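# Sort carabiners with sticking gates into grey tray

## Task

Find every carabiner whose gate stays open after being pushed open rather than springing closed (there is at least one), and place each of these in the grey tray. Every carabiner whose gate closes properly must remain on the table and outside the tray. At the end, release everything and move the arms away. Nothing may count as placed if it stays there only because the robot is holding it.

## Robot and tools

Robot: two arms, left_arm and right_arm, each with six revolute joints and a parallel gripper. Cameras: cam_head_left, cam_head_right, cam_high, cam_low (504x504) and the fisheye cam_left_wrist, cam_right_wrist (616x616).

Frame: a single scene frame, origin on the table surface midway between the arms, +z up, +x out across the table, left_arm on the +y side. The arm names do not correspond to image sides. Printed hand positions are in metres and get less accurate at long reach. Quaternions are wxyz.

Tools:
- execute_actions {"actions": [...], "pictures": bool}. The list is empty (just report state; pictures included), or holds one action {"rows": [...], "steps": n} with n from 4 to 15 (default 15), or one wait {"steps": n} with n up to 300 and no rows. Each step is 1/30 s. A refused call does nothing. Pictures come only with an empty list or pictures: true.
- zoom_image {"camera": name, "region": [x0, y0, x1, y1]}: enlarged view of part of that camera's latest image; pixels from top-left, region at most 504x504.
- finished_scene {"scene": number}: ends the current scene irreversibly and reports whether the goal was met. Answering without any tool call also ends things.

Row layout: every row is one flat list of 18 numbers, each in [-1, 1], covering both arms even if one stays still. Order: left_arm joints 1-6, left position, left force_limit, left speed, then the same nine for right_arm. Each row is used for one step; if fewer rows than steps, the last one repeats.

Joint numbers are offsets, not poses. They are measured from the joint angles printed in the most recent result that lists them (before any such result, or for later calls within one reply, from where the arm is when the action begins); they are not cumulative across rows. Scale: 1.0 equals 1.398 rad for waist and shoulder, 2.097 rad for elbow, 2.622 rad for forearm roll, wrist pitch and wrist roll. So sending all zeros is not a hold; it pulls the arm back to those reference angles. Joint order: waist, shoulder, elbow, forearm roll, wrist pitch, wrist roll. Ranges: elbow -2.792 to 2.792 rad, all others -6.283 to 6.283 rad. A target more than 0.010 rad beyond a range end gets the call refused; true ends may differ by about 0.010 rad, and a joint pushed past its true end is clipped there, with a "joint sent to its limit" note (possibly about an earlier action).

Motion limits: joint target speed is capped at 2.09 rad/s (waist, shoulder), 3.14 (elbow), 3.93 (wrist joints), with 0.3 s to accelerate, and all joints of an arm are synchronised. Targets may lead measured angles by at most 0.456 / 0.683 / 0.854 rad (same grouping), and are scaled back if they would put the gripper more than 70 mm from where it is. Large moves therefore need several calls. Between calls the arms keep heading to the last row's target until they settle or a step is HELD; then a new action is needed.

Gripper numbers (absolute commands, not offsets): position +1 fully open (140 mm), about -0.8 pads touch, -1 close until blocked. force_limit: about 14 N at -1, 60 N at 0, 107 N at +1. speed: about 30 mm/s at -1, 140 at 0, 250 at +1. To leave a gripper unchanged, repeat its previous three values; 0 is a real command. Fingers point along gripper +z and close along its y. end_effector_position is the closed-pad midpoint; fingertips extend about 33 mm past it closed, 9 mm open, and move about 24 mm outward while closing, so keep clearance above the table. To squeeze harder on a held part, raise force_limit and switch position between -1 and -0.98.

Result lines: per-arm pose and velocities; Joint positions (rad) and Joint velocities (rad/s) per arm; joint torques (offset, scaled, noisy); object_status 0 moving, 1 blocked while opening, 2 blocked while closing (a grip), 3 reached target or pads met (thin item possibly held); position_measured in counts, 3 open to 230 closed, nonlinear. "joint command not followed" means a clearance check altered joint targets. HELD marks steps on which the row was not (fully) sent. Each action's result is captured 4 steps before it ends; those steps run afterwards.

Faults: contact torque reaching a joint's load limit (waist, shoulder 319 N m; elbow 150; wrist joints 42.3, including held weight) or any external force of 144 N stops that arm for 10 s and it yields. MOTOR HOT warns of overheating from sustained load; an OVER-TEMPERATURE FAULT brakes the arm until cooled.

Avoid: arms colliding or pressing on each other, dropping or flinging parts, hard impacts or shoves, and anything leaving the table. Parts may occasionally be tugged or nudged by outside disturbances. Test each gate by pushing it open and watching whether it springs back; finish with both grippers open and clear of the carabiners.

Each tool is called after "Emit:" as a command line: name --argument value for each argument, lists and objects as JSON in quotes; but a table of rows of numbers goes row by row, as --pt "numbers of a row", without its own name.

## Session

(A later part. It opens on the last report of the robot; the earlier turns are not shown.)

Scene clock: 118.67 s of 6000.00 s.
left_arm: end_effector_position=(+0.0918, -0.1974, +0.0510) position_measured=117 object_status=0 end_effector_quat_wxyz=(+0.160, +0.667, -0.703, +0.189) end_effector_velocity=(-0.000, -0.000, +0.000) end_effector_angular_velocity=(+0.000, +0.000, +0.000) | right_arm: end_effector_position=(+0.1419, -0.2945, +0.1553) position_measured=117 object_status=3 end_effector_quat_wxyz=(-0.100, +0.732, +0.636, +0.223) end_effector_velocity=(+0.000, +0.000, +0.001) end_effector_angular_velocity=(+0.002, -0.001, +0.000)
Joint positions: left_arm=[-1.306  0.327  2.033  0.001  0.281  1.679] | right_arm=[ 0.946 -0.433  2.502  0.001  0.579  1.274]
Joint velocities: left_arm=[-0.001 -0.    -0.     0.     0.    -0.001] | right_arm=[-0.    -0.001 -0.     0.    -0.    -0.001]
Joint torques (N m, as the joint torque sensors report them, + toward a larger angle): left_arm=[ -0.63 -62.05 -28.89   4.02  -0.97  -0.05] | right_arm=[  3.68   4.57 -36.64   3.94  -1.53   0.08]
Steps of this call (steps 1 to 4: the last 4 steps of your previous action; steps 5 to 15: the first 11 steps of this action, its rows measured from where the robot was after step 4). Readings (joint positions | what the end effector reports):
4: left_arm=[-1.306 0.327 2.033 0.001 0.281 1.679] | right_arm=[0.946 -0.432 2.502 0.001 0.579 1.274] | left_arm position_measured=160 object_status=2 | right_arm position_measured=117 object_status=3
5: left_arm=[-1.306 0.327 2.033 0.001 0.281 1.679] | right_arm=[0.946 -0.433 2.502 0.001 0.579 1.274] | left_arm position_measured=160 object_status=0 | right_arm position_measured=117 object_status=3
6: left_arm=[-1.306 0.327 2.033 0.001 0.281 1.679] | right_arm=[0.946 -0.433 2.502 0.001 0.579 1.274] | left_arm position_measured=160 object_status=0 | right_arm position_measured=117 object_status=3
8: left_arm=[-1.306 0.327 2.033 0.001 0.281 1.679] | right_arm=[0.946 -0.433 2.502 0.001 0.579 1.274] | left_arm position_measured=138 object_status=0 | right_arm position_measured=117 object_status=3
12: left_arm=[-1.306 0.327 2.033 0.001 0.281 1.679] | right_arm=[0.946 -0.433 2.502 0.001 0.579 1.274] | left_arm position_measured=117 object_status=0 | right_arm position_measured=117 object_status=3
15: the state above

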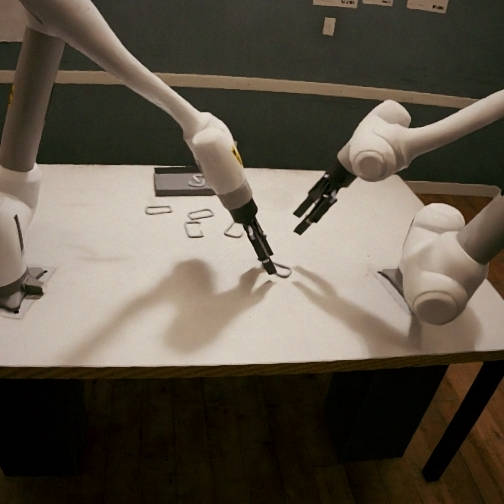

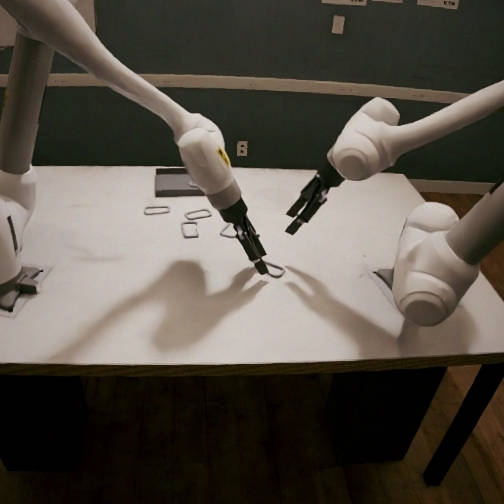

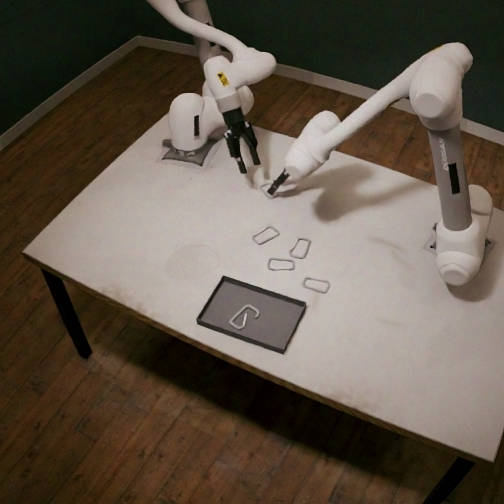

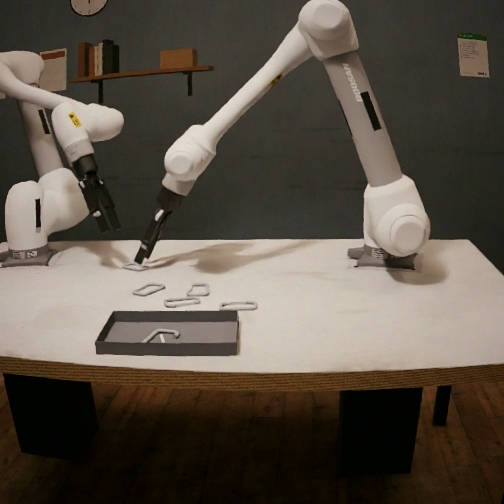

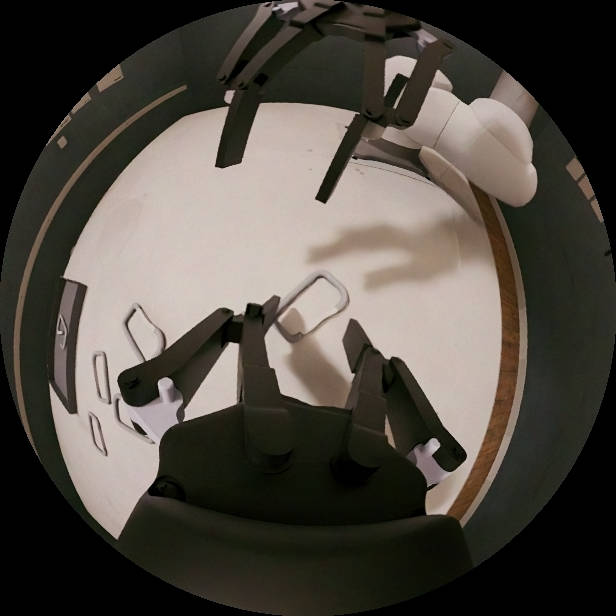

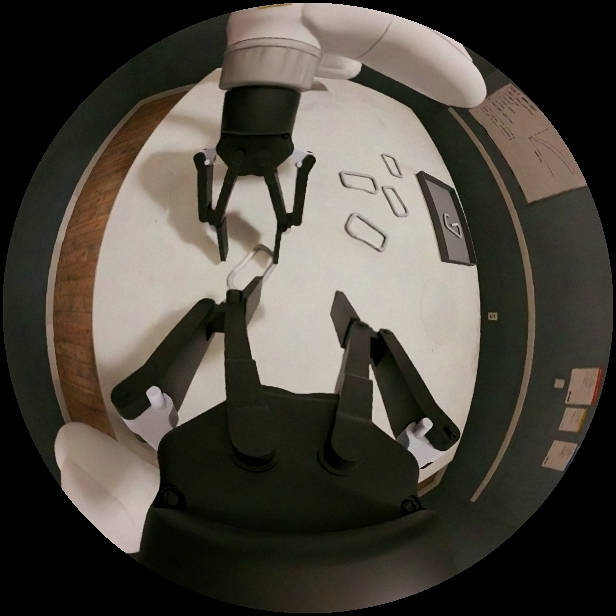

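Emit:
execute_actions --actions '[{"rows":[[0,-0.06,0,0,0.03,0,0.1,-0.3,0.6,0,0,0,0,0,0,0.1,-0.3,0.3],[0,-0.06,0,0,0.03,0,0.1,-0.3,0.6,0,0,0,0,0,0,0.1,-0.3,0.3],[0,-0.06,0,0,0.03,0,0.1,-0.3,0.6,0,0,0,0,0,0,0.1,-0.3,0.3],[0,-0.1,0.02,0,0.05,0,0.1,-0.3,0.6,0,0,0,0,0,0,0.1,-0.3,0.3],[-0.1,-0.15,0.05,0,0.08,0,0.1,-0.3,0.6,0,0,0,0,0,0,0.1,-0.3,0.3],[-0.2,-0.2,0.08,0,0.12,0,0.1,-0.3,0.6,0,0,0,0,0,0,0.1,-0.3,0.3],[-0.59,-0.3,0.127,0,0.22,0,0.1,-0.3,0.6,0,0,0,0,0,0,0.1,-0.3,0.3]],"steps":15}]'

Emit:
execute_actions --actions '[{"steps":30}]'

Scene clock: 119.37 s of 6000.00 s.
left_arm: end_effector_position=(+0.0370, -0.1325, +0.0966) position_measured=117 object_status=3 end_effector_quat_wxyz=(+0.145, +0.645, -0.733, +0.159) end_effector_velocity=(-0.320, +0.284, +0.022) end_effector_angular_velocity=(+0.402, -0.007, -0.474) | right_arm: end_effector_position=(+0.1420, -0.2945, +0.1553) position_measured=117 object_status=3 end_effector_quat_wxyz=(-0.100, +0.732, +0.636, +0.223) end_effector_velocity=(+0.000, +0.000, +0.001) end_effector_angular_velocity=(+0.002, -0.001, +0.000)
Joint positions: left_arm=[-1.381  0.193  2.084  0.001  0.432  1.679] | right_arm=[ 0.946 -0.433  2.502  0.001  0.579  1.274]
Joint velocities: left_arm=[-0.475 -0.338  0.248  0.001  0.492 -0.001] | right_arm=[ 0.    -0.001 -0.     0.    -0.    -0.   ]
Joint torques (N m, as the joint torque sensors report them, + toward a larger angle): left_arm=[  1.63 -49.05 -29.63   4.04  -0.96   0.05] | right_arm=[  3.51   5.24 -36.45   4.24  -1.48  -0.19]
Steps of this call (steps 1 to 4: the last 4 steps of your previous action; steps 5 to 10: the robot went on to your last target; steps 11 to 21: the first 11 steps of this action). Readings (joint positions | what the end effector reports):
11: left_arm=[-1.306 0.327 2.033 0.001 0.281 1.679] | right_arm=[0.946 -0.433 2.502 0.001 0.579 1.274] | left_arm position_measured=117 object_status=3 | right_arm position_measured=117 object_status=3
12: left_arm=[-1.306 0.324 2.033 0.001 0.284 1.679] | right_arm=[0.946 -0.433 2.502 0.001 0.579 1.274] | left_arm position_measured=117 object_status=3 | right_arm position_measured=117 object_status=3
14: left_arm=[-1.306 0.295 2.033 0.001 0.312 1.679] | right_arm=[0.946 -0.433 2.502 0.001 0.579 1.274] | left_arm position_measured=117 object_status=3 | right_arm position_measured=117 object_status=3
18: left_arm=[-1.327 0.225 2.058 0.001 0.381 1.679] | right_arm=[0.946 -0.433 2.502 0.001 0.579 1.274] | left_arm position_measured=117 object_status=3 | right_arm position_measured=117 object_status=3
21: the state above

Scene clock: 120.37 s of 6000.00 s.
left_arm: end_effector_position=(-0.2311, +0.1701, +0.1053) position_measured=117 object_status=3 end_effector_quat_wxyz=(-0.053, -0.395, +0.917, -0.030) end_effector_velocity=(-0.151, +0.352, +0.005) end_effector_angular_velocity=(+0.225, -0.171, -0.738) | right_arm: end_effector_position=(+0.1419, -0.2945, +0.1553) position_measured=117 object_status=3 end_effector_quat_wxyz=(-0.100, +0.732, +0.636, +0.223) end_effector_velocity=(-0.000, -0.000, -0.000) end_effector_angular_velocity=(-0.000, +0.001, -0.001)
Joint positions: left_arm=[-2.011 -0.055  2.272  0.001  0.803  1.679] | right_arm=[ 0.946 -0.433  2.502  0.001  0.579  1.274]
Joint velocities: left_arm=[-0.736 -0.226  0.171  0.     0.338  0.002] | right_arm=[-0.    -0.     0.     0.001  0.001 -0.   ]
Joint torques (N m, as the joint torque sensors report them, + toward a larger angle): left_arm=[  2.12 -23.66 -29.58   4.39  -0.05  -0.08] | right_arm=[  1.59   6.01 -36.25   4.    -1.19  -0.38]
Kept back: nothing.
Steps of this call (steps 1 to 4: the last 4 steps of your previous action; steps 5 to 30: the robot went on to your last target). Readings (joint positions | what the end effector reports):
1: left_arm=[-1.397 0.182 2.092 0.001 0.448 1.679] | right_arm=[0.946 -0.433 2.502 0.001 0.579 1.274] | left_arm position_measured=117 object_status=3 | right_arm position_measured=117 object_status=3
2: left_arm=[-1.413 0.172 2.100 0.001 0.464 1.679] | right_arm=[0.946 -0.433 2.502 0.001 0.579 1.274] | left_arm position_measured=117 object_status=3 | right_arm position_measured=117 object_status=3
4: left_arm=[-1.448 0.151 2.115 0.001 0.494 1.679] | right_arm=[0.946 -0.433 2.502 0.001 0.579 1.274] | left_arm position_measured=117 object_status=3 | right_arm position_measured=117 object_status=3
8: left_arm=[-1.520 0.112 2.145 0.001 0.552 1.679] | right_arm=[0.946 -0.433 2.502 0.001 0.579 1.274] | left_arm position_measured=117 object_status=3 | right_arm position_measured=117 object_status=3
30: the state above

Emit:
execute_actions --actions '[{"rows":[[0,0,0,0,0,0,0.1,-0.3,0.6,-0.015,0.642,-0.396,0,0.162,-0.633,0.1,-0.3,0.3]],"steps":15}]'

Emit:
execute_actions --actions '[{"steps":25}]' --pictures true

Scene clock: 120.97 s of 6000.00 s.
left_arm: end_effector_position=(-0.2313, +0.1707, +0.1053) position_measured=117 object_status=3 end_effector_quat_wxyz=(-0.053, -0.394, +0.917, -0.030) end_effector_velocity=(+0.001, -0.008, +0.001) end_effector_angular_velocity=(-0.008, +0.006, +0.012) | right_arm: end_effector_position=(+0.1885, -0.2023, +0.2248) position_measured=117 object_status=3 end_effector_quat_wxyz=(-0.055, +0.627, +0.748, +0.209) end_effector_velocity=(+0.159, +0.313, +0.183) end_effector_angular_velocity=(-0.355, -0.342, +0.973)
Joint positions: left_arm=[-2.012 -0.056  2.272  0.001  0.804  1.679] | right_arm=[ 0.94  -0.261  2.247  0.001  0.721  0.952]
Joint velocities: left_arm=[ 0.013  0.003 -0.004 -0.    -0.009  0.   ] | right_arm=[-0.019  0.59  -0.811  0.001  0.396 -1.094]
Joint torques (N m, as the joint torque sensors report them, + toward a larger angle): left_arm=[ -1.92 -25.75 -32.11   4.39  -0.01   0.02] | right_arm=[  2.35  -6.98 -37.74   3.89  -1.24  -0.38]
Steps of this call (steps 1 to 7: the robot went on to your last target; steps 8 to 18: the first 11 steps of this action). Readings (joint positions | what the end effector reports):
8: left_arm=[-2.129 -0.092 2.299 0.001 0.857 1.679] | right_arm=[0.946 -0.432 2.502 0.001 0.579 1.274] | left_arm position_measured=117 object_status=3 | right_arm position_measured=117 object_status=3
9: left_arm=[-2.127 -0.091 2.299 0.001 0.857 1.679] | right_arm=[0.946 -0.429 2.496 0.001 0.583 1.267] | left_arm position_measured=117 object_status=3 | right_arm position_measured=117 object_status=3
11: left_arm=[-2.101 -0.083 2.293 0.001 0.845 1.679] | right_arm=[0.945 -0.400 2.452 0.001 0.610 1.211] | left_arm position_measured=117 object_status=3 | right_arm position_measured=117 object_status=3
15: left_arm=[-2.022 -0.059 2.274 0.001 0.808 1.679] | right_arm=[0.942 -0.318 2.330 0.001 0.680 1.059] | left_arm position_measured=117 object_status=3 | right_arm position_measured=117 object_status=3
18: the state above

Scene clock: 121.80 s of 6000.00 s.
left_arm: end_effector_position=(-0.2311, +0.1701, +0.1053) position_measured=117 object_status=3 end_effector_quat_wxyz=(-0.053, -0.395, +0.917, -0.030) end_effector_velocity=(+0.000, +0.000, +0.000) end_effector_angular_velocity=(-0.000, +0.000, -0.001) | right_arm: end_effector_position=(+0.3017, +0.0139, +0.1040) position_measured=117 object_status=3 end_effector_quat_wxyz=(+0.008, +0.096, +0.995, +0.022) end_effector_velocity=(+0.082, +0.148, -0.306) end_effector_angular_velocity=(-0.461, +0.159, +1.257)
Joint positions: left_arm=[-2.011 -0.055  2.272  0.001  0.803  1.679] | right_arm=[ 0.926  0.398  1.714  0.001  0.983 -0.263]
Joint velocities: left_arm=[ 0.    -0.     0.    -0.     0.     0.002] | right_arm=[-0.012  0.71  -0.444 -0.     0.218 -1.269]
Joint torques (N m, as the joint torque sensors report them, + toward a larger angle): left_arm=[ -0.42 -25.99 -31.78   4.33  -0.17  -0.04] | right_arm=[  6.75 -86.09 -33.37   3.85   0.06  -0.39]
Kept back: nothing.
Steps of this call (steps 1 to 4: the last 4 steps of your previous action; steps 5 to 25: the robot went on to your last target). Readings (joint positions | what the end effector reports):
1: left_arm=[-2.012 -0.056 2.272 0.001 0.803 1.679] | right_arm=[0.939 -0.241 2.219 0.001 0.735 0.914] | left_arm position_measured=117 object_status=3 | right_arm position_measured=117 object_status=3
2: left_arm=[-2.012 -0.056 2.272 0.001 0.803 1.679] | right_arm=[0.938 -0.220 2.191 0.001 0.748 0.874] | left_arm position_measured=117 object_status=3 | right_arm position_measured=117 object_status=3
4: left_arm=[-2.011 -0.055 2.272 0.001 0.803 1.679] | right_arm=[0.937 -0.174 2.136 0.001 0.775 0.788] | left_arm position_measured=117 object_status=3 | right_arm position_measured=117 object_status=3
8: left_arm=[-2.011 -0.055 2.272 0.001 0.803 1.679] | right_arm=[0.934 -0.070 2.030 0.001 0.828 0.593] | left_arm position_measured=117 object_status=3 | right_arm position_measured=117 object_status=3
25: the state above

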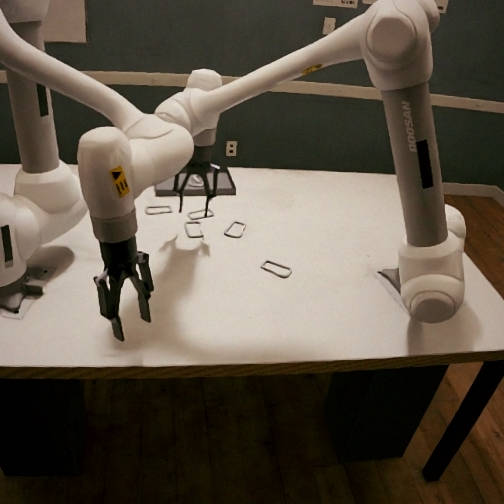

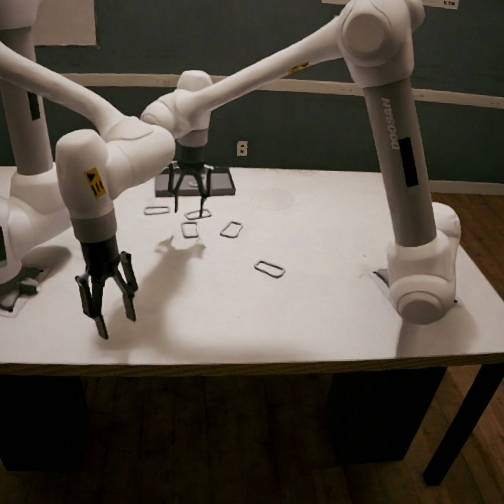

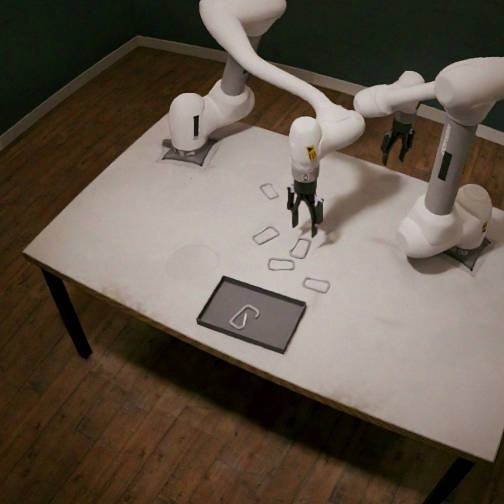

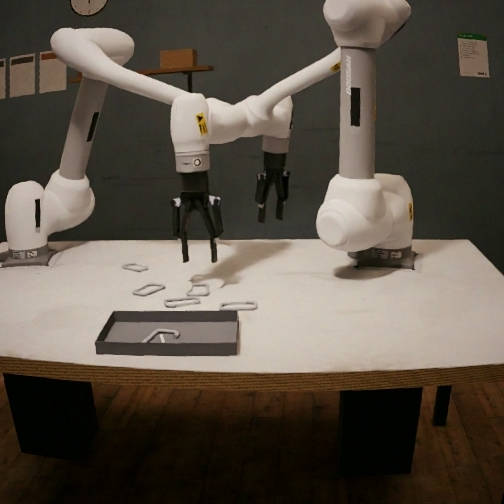

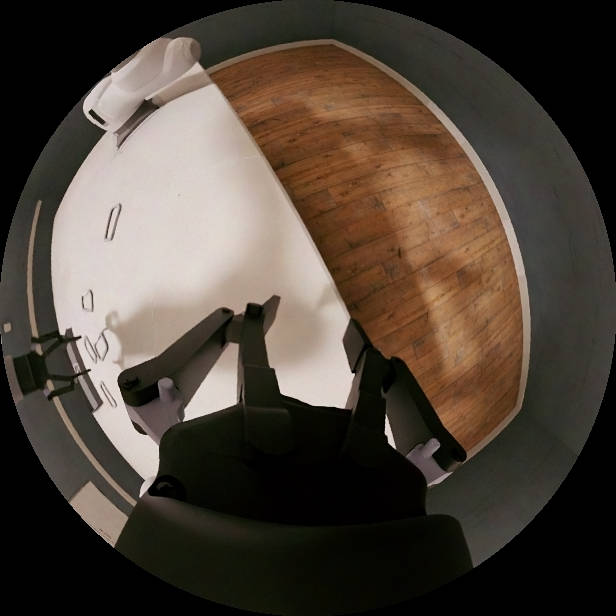

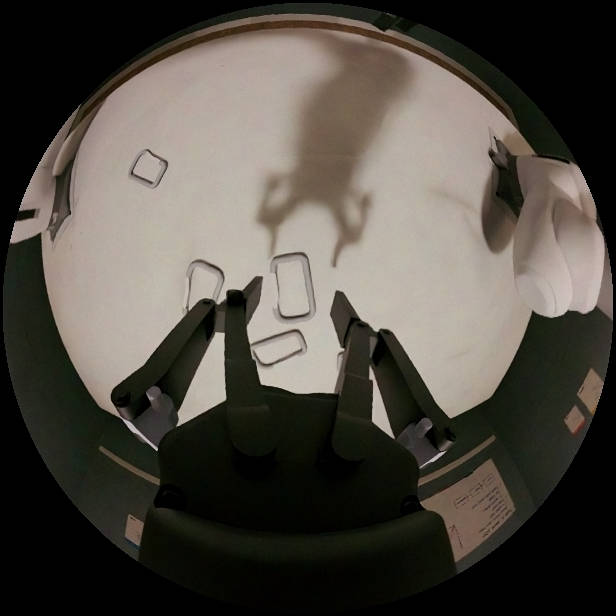

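Emit:
execute_actions --actions '[{"rows":[[-0.12,-0.1,0,0,0,0,0.1,-0.3,0.6,0,0.047,-0.02,0,0.008,-0.047,0.1,-0.3,0.3]],"steps":12}]'

Emit:
execute_actions --actions '[{"steps":5}]' --pictures true

Scene clock: 123.47 s of 6000.00 s.
left_arm: end_effector_position=(-0.2792, +0.2024, +0.1534) position_measured=117 object_status=3 end_effector_quat_wxyz=(-0.102, -0.334, +0.935, -0.050) end_effector_velocity=(-0.192, +0.162, +0.208) end_effector_angular_velocity=(-0.326, +0.321, -0.549) | right_arm: end_effector_position=(+0.3086, +0.0274, +0.0751) position_measured=117 object_status=3 end_effector_quat_wxyz=(+0.000, +0.035, +0.999, +0.001) end_effector_velocity=(-0.002, +0.000, +0.001) end_effector_angular_velocity=(+0.001, -0.000, +0.004)
Joint positions: left_arm=[-2.138 -0.161  2.271  0.001  0.803  1.679] | right_arm=[ 0.926  0.464  1.672  0.001  1.004 -0.387]
Joint velocities: left_arm=[-0.549 -0.458 -0.    -0.001 -0.     0.   ] | right_arm=[ 0.002 -0.003  0.001  0.     0.    -0.002]
Joint torques (N m, as the joint torque sensors report them, + toward a larger angle): left_arm=[  3.89  -8.65 -31.51   4.42  -0.29   0.01] | right_arm=[  2.03 -83.76 -34.06   3.55  -0.12  -0.24]
Steps of this call (steps 1 to 30: the robot went on to your last target; steps 31 to 42: nothing new was sent; steps 43 to 50: the first 8 steps of this action). Readings (joint positions | what the end effector reports):
43: left_arm=[-2.011 -0.055 2.272 0.001 0.803 1.679] | right_arm=[0.925 0.465 1.671 0.001 1.004 -0.385] | left_arm position_measured=117 object_status=3 | right_arm position_measured=117 object_status=3
44: left_arm=[-2.015 -0.058 2.271 0.001 0.803 1.679] | right_arm=[0.925 0.465 1.671 0.001 1.004 -0.386] | left_arm position_measured=117 object_status=3 | right_arm position_measured=117 object_status=3
46: left_arm=[-2.044 -0.083 2.272 0.001 0.803 1.679] | right_arm=[0.926 0.465 1.671 0.001 1.004 -0.386] | left_arm position_measured=117 object_status=3 | right_arm position_measured=117 object_status=3
50: the state above

Scene clock: 123.63 s of 6000.00 s.
left_arm: end_effector_position=(-0.2925, +0.2144, +0.1682) position_measured=117 object_status=3 end_effector_quat_wxyz=(-0.118, -0.315, +0.940, -0.055) end_effector_velocity=(-0.009, +0.008, +0.009) end_effector_angular_velocity=(-0.014, +0.015, -0.027) | right_arm: end_effector_position=(+0.3085, +0.0275, +0.0753) position_measured=117 object_status=3 end_effector_quat_wxyz=(+0.000, +0.035, +0.999, +0.001) end_effector_velocity=(-0.001, -0.000, +0.000) end_effector_angular_velocity=(-0.000, +0.000, +0.000)
Joint positions: left_arm=[-2.177 -0.194  2.271  0.001  0.803  1.679] | right_arm=[ 0.926  0.464  1.672  0.001  1.004 -0.387]
Joint velocities: left_arm=[-0.027 -0.02  -0.     0.     0.    -0.   ] | right_arm=[ 0.001 -0.001  0.001  0.     0.    -0.   ]
Joint torques (N m, as the joint torque sensors report them, + toward a larger angle): left_arm=[  1.38 -11.82 -35.02   4.66  -0.43   0.07] | right_arm=[  1.42 -81.88 -33.63   4.05  -0.29  -0.23]
Kept back: nothing.
Steps of this call (steps 1 to 4: the last 4 steps of your previous action; step 5: the robot went on to your last target). Readings (joint positions | what the end effector reports):
1: left_arm=[-2.154 -0.175 2.271 0.001 0.803 1.679] | right_arm=[0.926 0.464 1.672 0.001 1.004 -0.387] | left_arm position_measured=117 object_status=3 | right_arm position_measured=117 object_status=3
2: left_arm=[-2.166 -0.184 2.271 0.001 0.803 1.679] | right_arm=[0.926 0.464 1.672 0.001 1.004 -0.387] | left_arm position_measured=117 object_status=3 | right_arm position_measured=117 object_status=3
4: left_arm=[-2.176 -0.193 2.271 0.001 0.803 1.679] | right_arm=[0.926 0.464 1.672 0.001 1.004 -0.387] | left_arm position_measured=117 object_status=3 | right_arm position_measured=117 object_status=3
5: the state above

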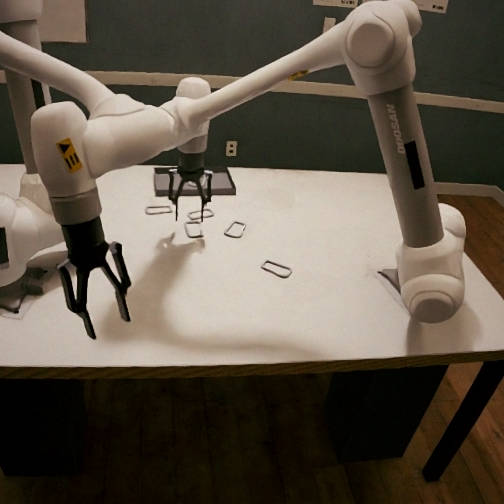

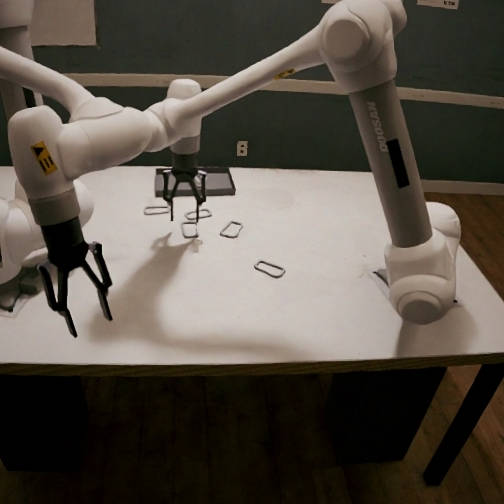

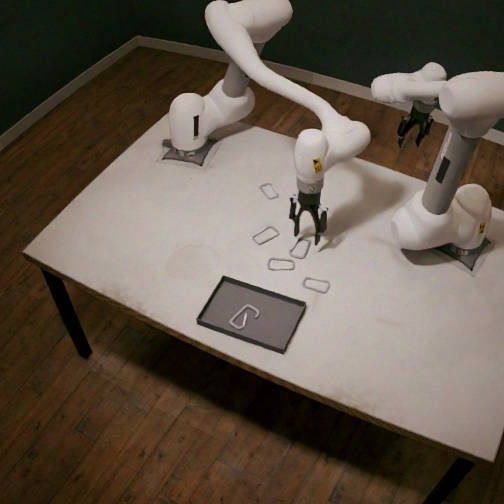

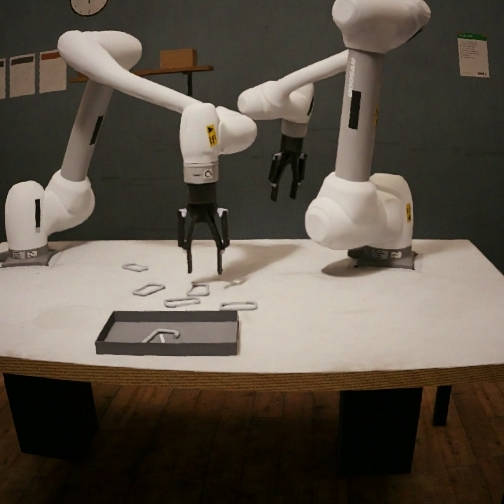

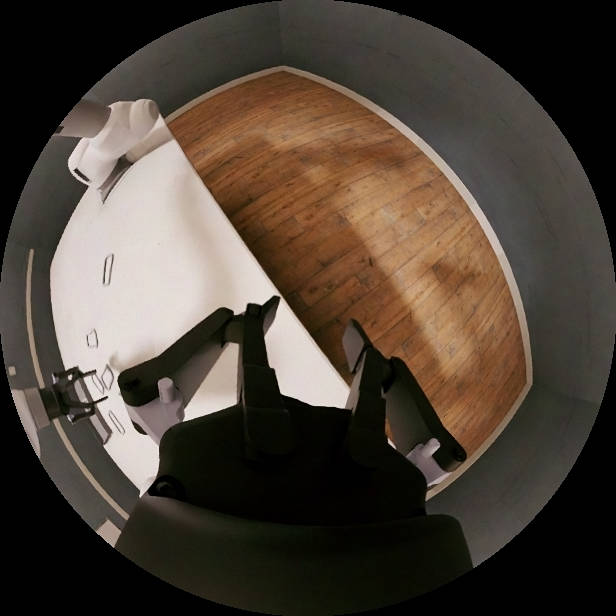

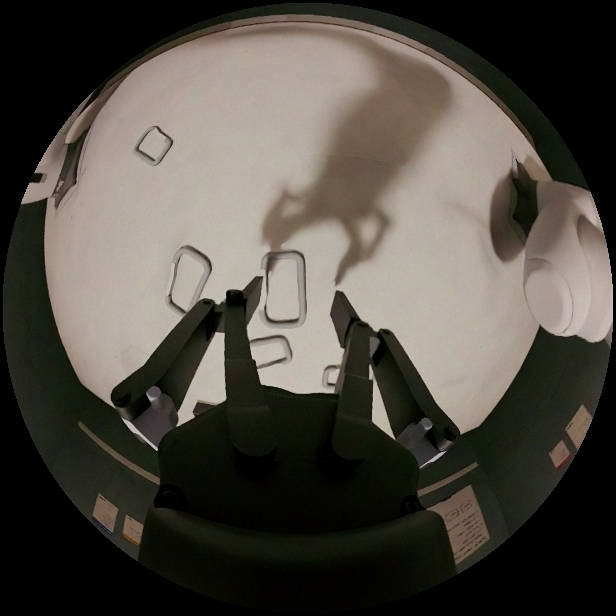

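Emit:
execute_actions --actions '[{"rows":[[0,0,0,0,0,0,0.1,-0.3,0.6,-0.007,-0.017,0.018,0,-0.005,-0.004,0.1,-0.3,0.3],[0,0,0,0,0,0,0.1,-0.3,0.6,-0.007,-0.017,0.018,0,-0.005,-0.004,0.1,-0.3,0.3],[0,0,0,0,0,0,0.1,-0.3,0.6,-0.007,-0.017,0.018,0,-0.005,-0.004,0.1,-0.3,0.3],[0,0,0,0,0,0,0.1,-0.3,0.6,-0.007,-0.017,0.018,0,-0.005,-0.004,0.1,-0.3,0.3],[0,0,0,0,0,0,0.1,-0.3,0.6,-0.007,-0.017,0.018,0,-0.005,-0.004,0.1,-0.3,0.3],[0,0,0,0,0,0,0.1,-0.3,0.6,-0.007,0.006,0.03,0,-0.027,-0.004,0.1,-0.3,0.3]],"steps":15}]'

Emit:
execute_actions --actions '[{"steps":5}]' --pictures true

Scene clock: 124.33 s of 6000.00 s.
left_arm: end_effector_position=(-0.2925, +0.2145, +0.1682) position_measured=117 object_status=3 end_effector_quat_wxyz=(-0.118, -0.315, +0.940, -0.055) end_effector_velocity=(-0.000, +0.000, -0.000) end_effector_angular_velocity=(+0.000, -0.000, -0.001) | right_arm: end_effector_position=(+0.3070, +0.0086, +0.0438) position_measured=117 object_status=3 end_effector_quat_wxyz=(+0.000, +0.034, +0.999, +0.001) end_effector_velocity=(+0.002, -0.000, -0.060) end_effector_angular_velocity=(+0.009, -0.004, -0.000)
Joint positions: left_arm=[-2.177 -0.194  2.272  0.001  0.803  1.679] | right_arm=[ 0.917  0.469  1.732  0.001  0.94  -0.397]
Joint velocities: left_arm=[-0.001  0.001 -0.    -0.    -0.     0.001] | right_arm=[-0.002  0.054  0.045 -0.    -0.109 -0.002]
Joint torques (N m, as the joint torque sensors report them, + toward a larger angle): left_arm=[ -1.1  -12.38 -35.63   4.64  -0.55   0.06] | right_arm=[   5.38 -102.75  -39.61    4.62   -0.24   -0.37]
Steps of this call (steps 1 to 10: the robot went on to your last target; steps 11 to 21: the first 11 steps of this action). Readings (joint positions | what the end effector reports):
11: left_arm=[-2.179 -0.195 2.272 0.001 0.803 1.679] | right_arm=[0.926 0.464 1.672 0.001 1.004 -0.387] | left_arm position_measured=117 object_status=3 | right_arm position_measured=117 object_status=3
12: left_arm=[-2.179 -0.195 2.272 0.001 0.803 1.679] | right_arm=[0.926 0.461 1.677 0.001 1.002 -0.388] | left_arm position_measured=117 object_status=3 | right_arm position_measured=117 object_status=3
14: left_arm=[-2.178 -0.194 2.272 0.001 0.803 1.679] | right_arm=[0.920 0.448 1.697 0.001 0.995 -0.394] | left_arm position_measured=117 object_status=3 | right_arm position_measured=117 object_status=3
18: left_arm=[-2.177 -0.194 2.272 0.001 0.803 1.679] | right_arm=[0.917 0.451 1.717 0.001 0.969 -0.396] | left_arm position_measured=117 object_status=3 | right_arm position_measured=117 object_status=3
21: the state above

Scene clock: 124.50 s of 6000.00 s.
left_arm: end_effector_position=(-0.2925, +0.2144, +0.1682) position_measured=117 object_status=3 end_effector_quat_wxyz=(-0.118, -0.315, +0.940, -0.055) end_effector_velocity=(-0.000, +0.000, -0.001) end_effector_angular_velocity=(+0.001, -0.001, -0.001) | right_arm: end_effector_position=(+0.3070, +0.0085, +0.0405) position_measured=117 object_status=3 end_effector_quat_wxyz=(+0.000, +0.034, +0.999, +0.001) end_effector_velocity=(+0.000, -0.001, -0.003) end_effector_angular_velocity=(+0.001, -0.001, -0.001)
Joint positions: left_arm=[-2.177 -0.194  2.271  0.001  0.803  1.679] | right_arm=[ 0.917  0.472  1.735  0.001  0.934 -0.397]
Joint velocities: left_arm=[-0.001  0.002 -0.    -0.     0.     0.001] | right_arm=[-0.     0.002  0.004 -0.001 -0.008  0.001]
Joint torques (N m, as the joint torque sensors report them, + toward a larger angle): left_arm=[ -0.21 -14.   -35.41   4.65  -0.38   0.09] | right_arm=[  3.66 -83.4  -32.44   3.76  -0.34  -0.38]
Kept back: nothing.
Steps of this call (steps 1 to 4: the last 4 steps of your previous action; step 5: the robot went on to your last target). Readings (joint positions | what the end effector reports):
1: left_arm=[-2.177 -0.194 2.271 0.001 0.803 1.679] | right_arm=[0.917 0.470 1.733 0.001 0.937 -0.397] | left_arm position_measured=117 object_status=3 | right_arm position_measured=117 object_status=3
2: left_arm=[-2.177 -0.194 2.271 0.001 0.803 1.679] | right_arm=[0.917 0.471 1.734 0.001 0.935 -0.397] | left_arm position_measured=117 object_status=3 | right_arm position_measured=117 object_status=3
4: left_arm=[-2.177 -0.194 2.271 0.001 0.803 1.679] | right_arm=[0.917 0.472 1.734 0.001 0.934 -0.397] | left_arm position_measured=117 object_status=3 | right_arm position_measured=117 object_status=3
5: the state above

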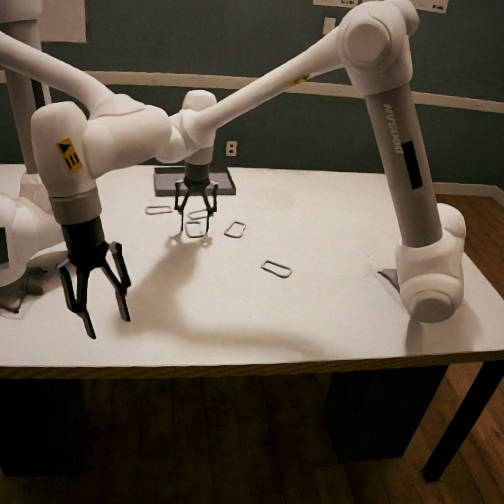

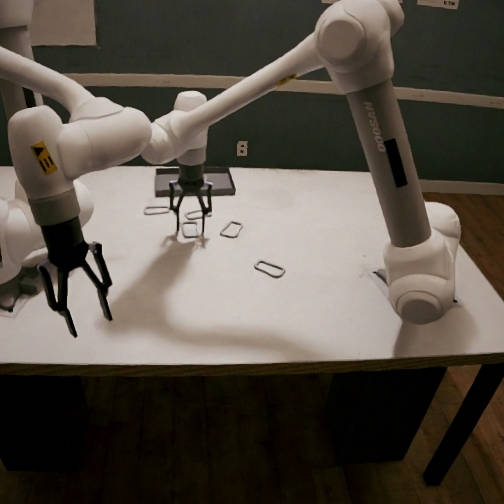

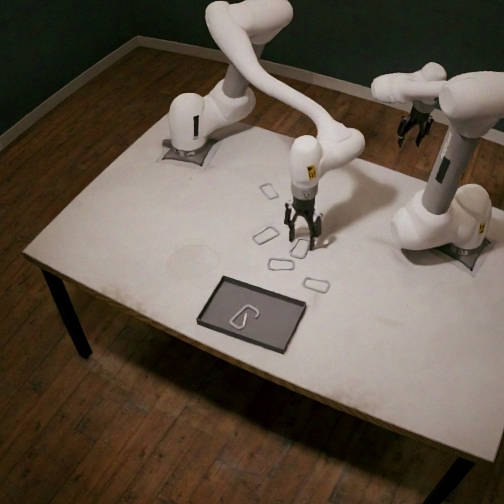

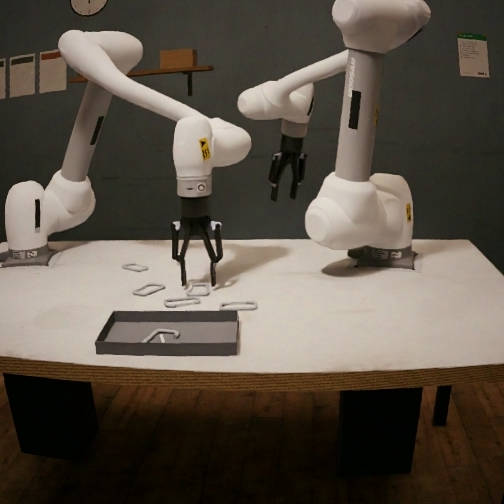

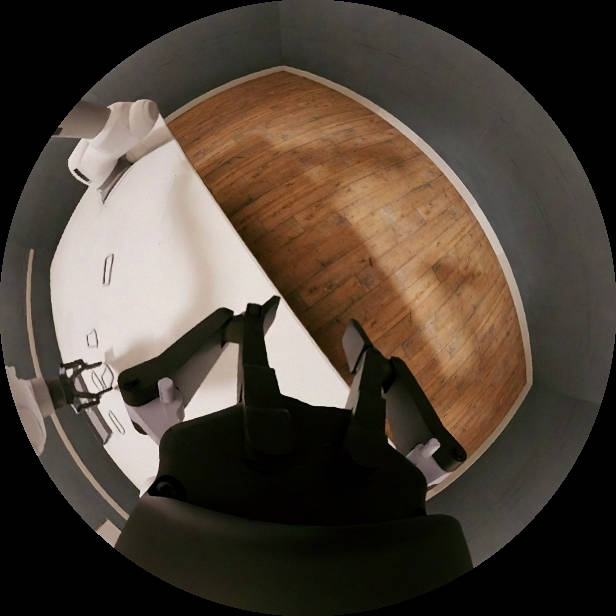

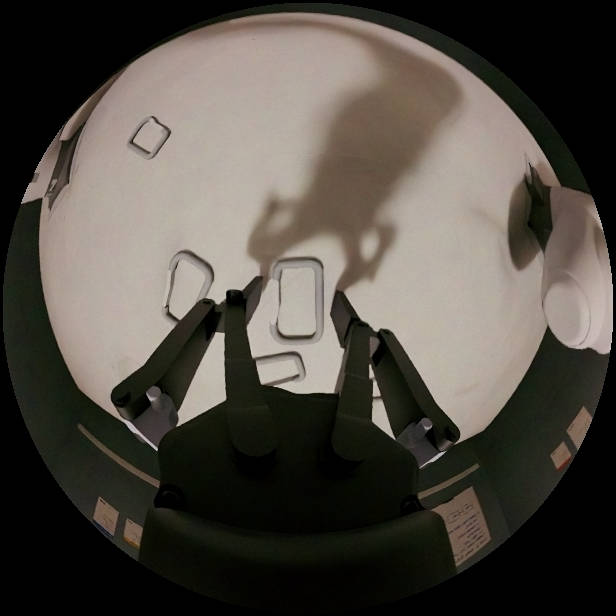

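Emit:
zoom_image --camera "cam_right_wrist" --region '[240, 240, 360, 360]'

Region (240, 240, 360, 360) of cam_right_wrist's 616x616 image, scaled by 4.200, with more detail than that image has.

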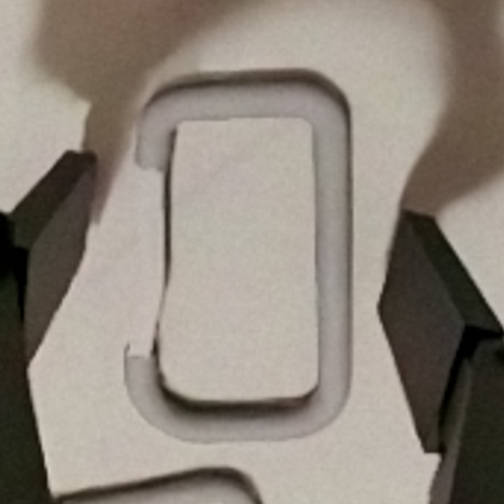

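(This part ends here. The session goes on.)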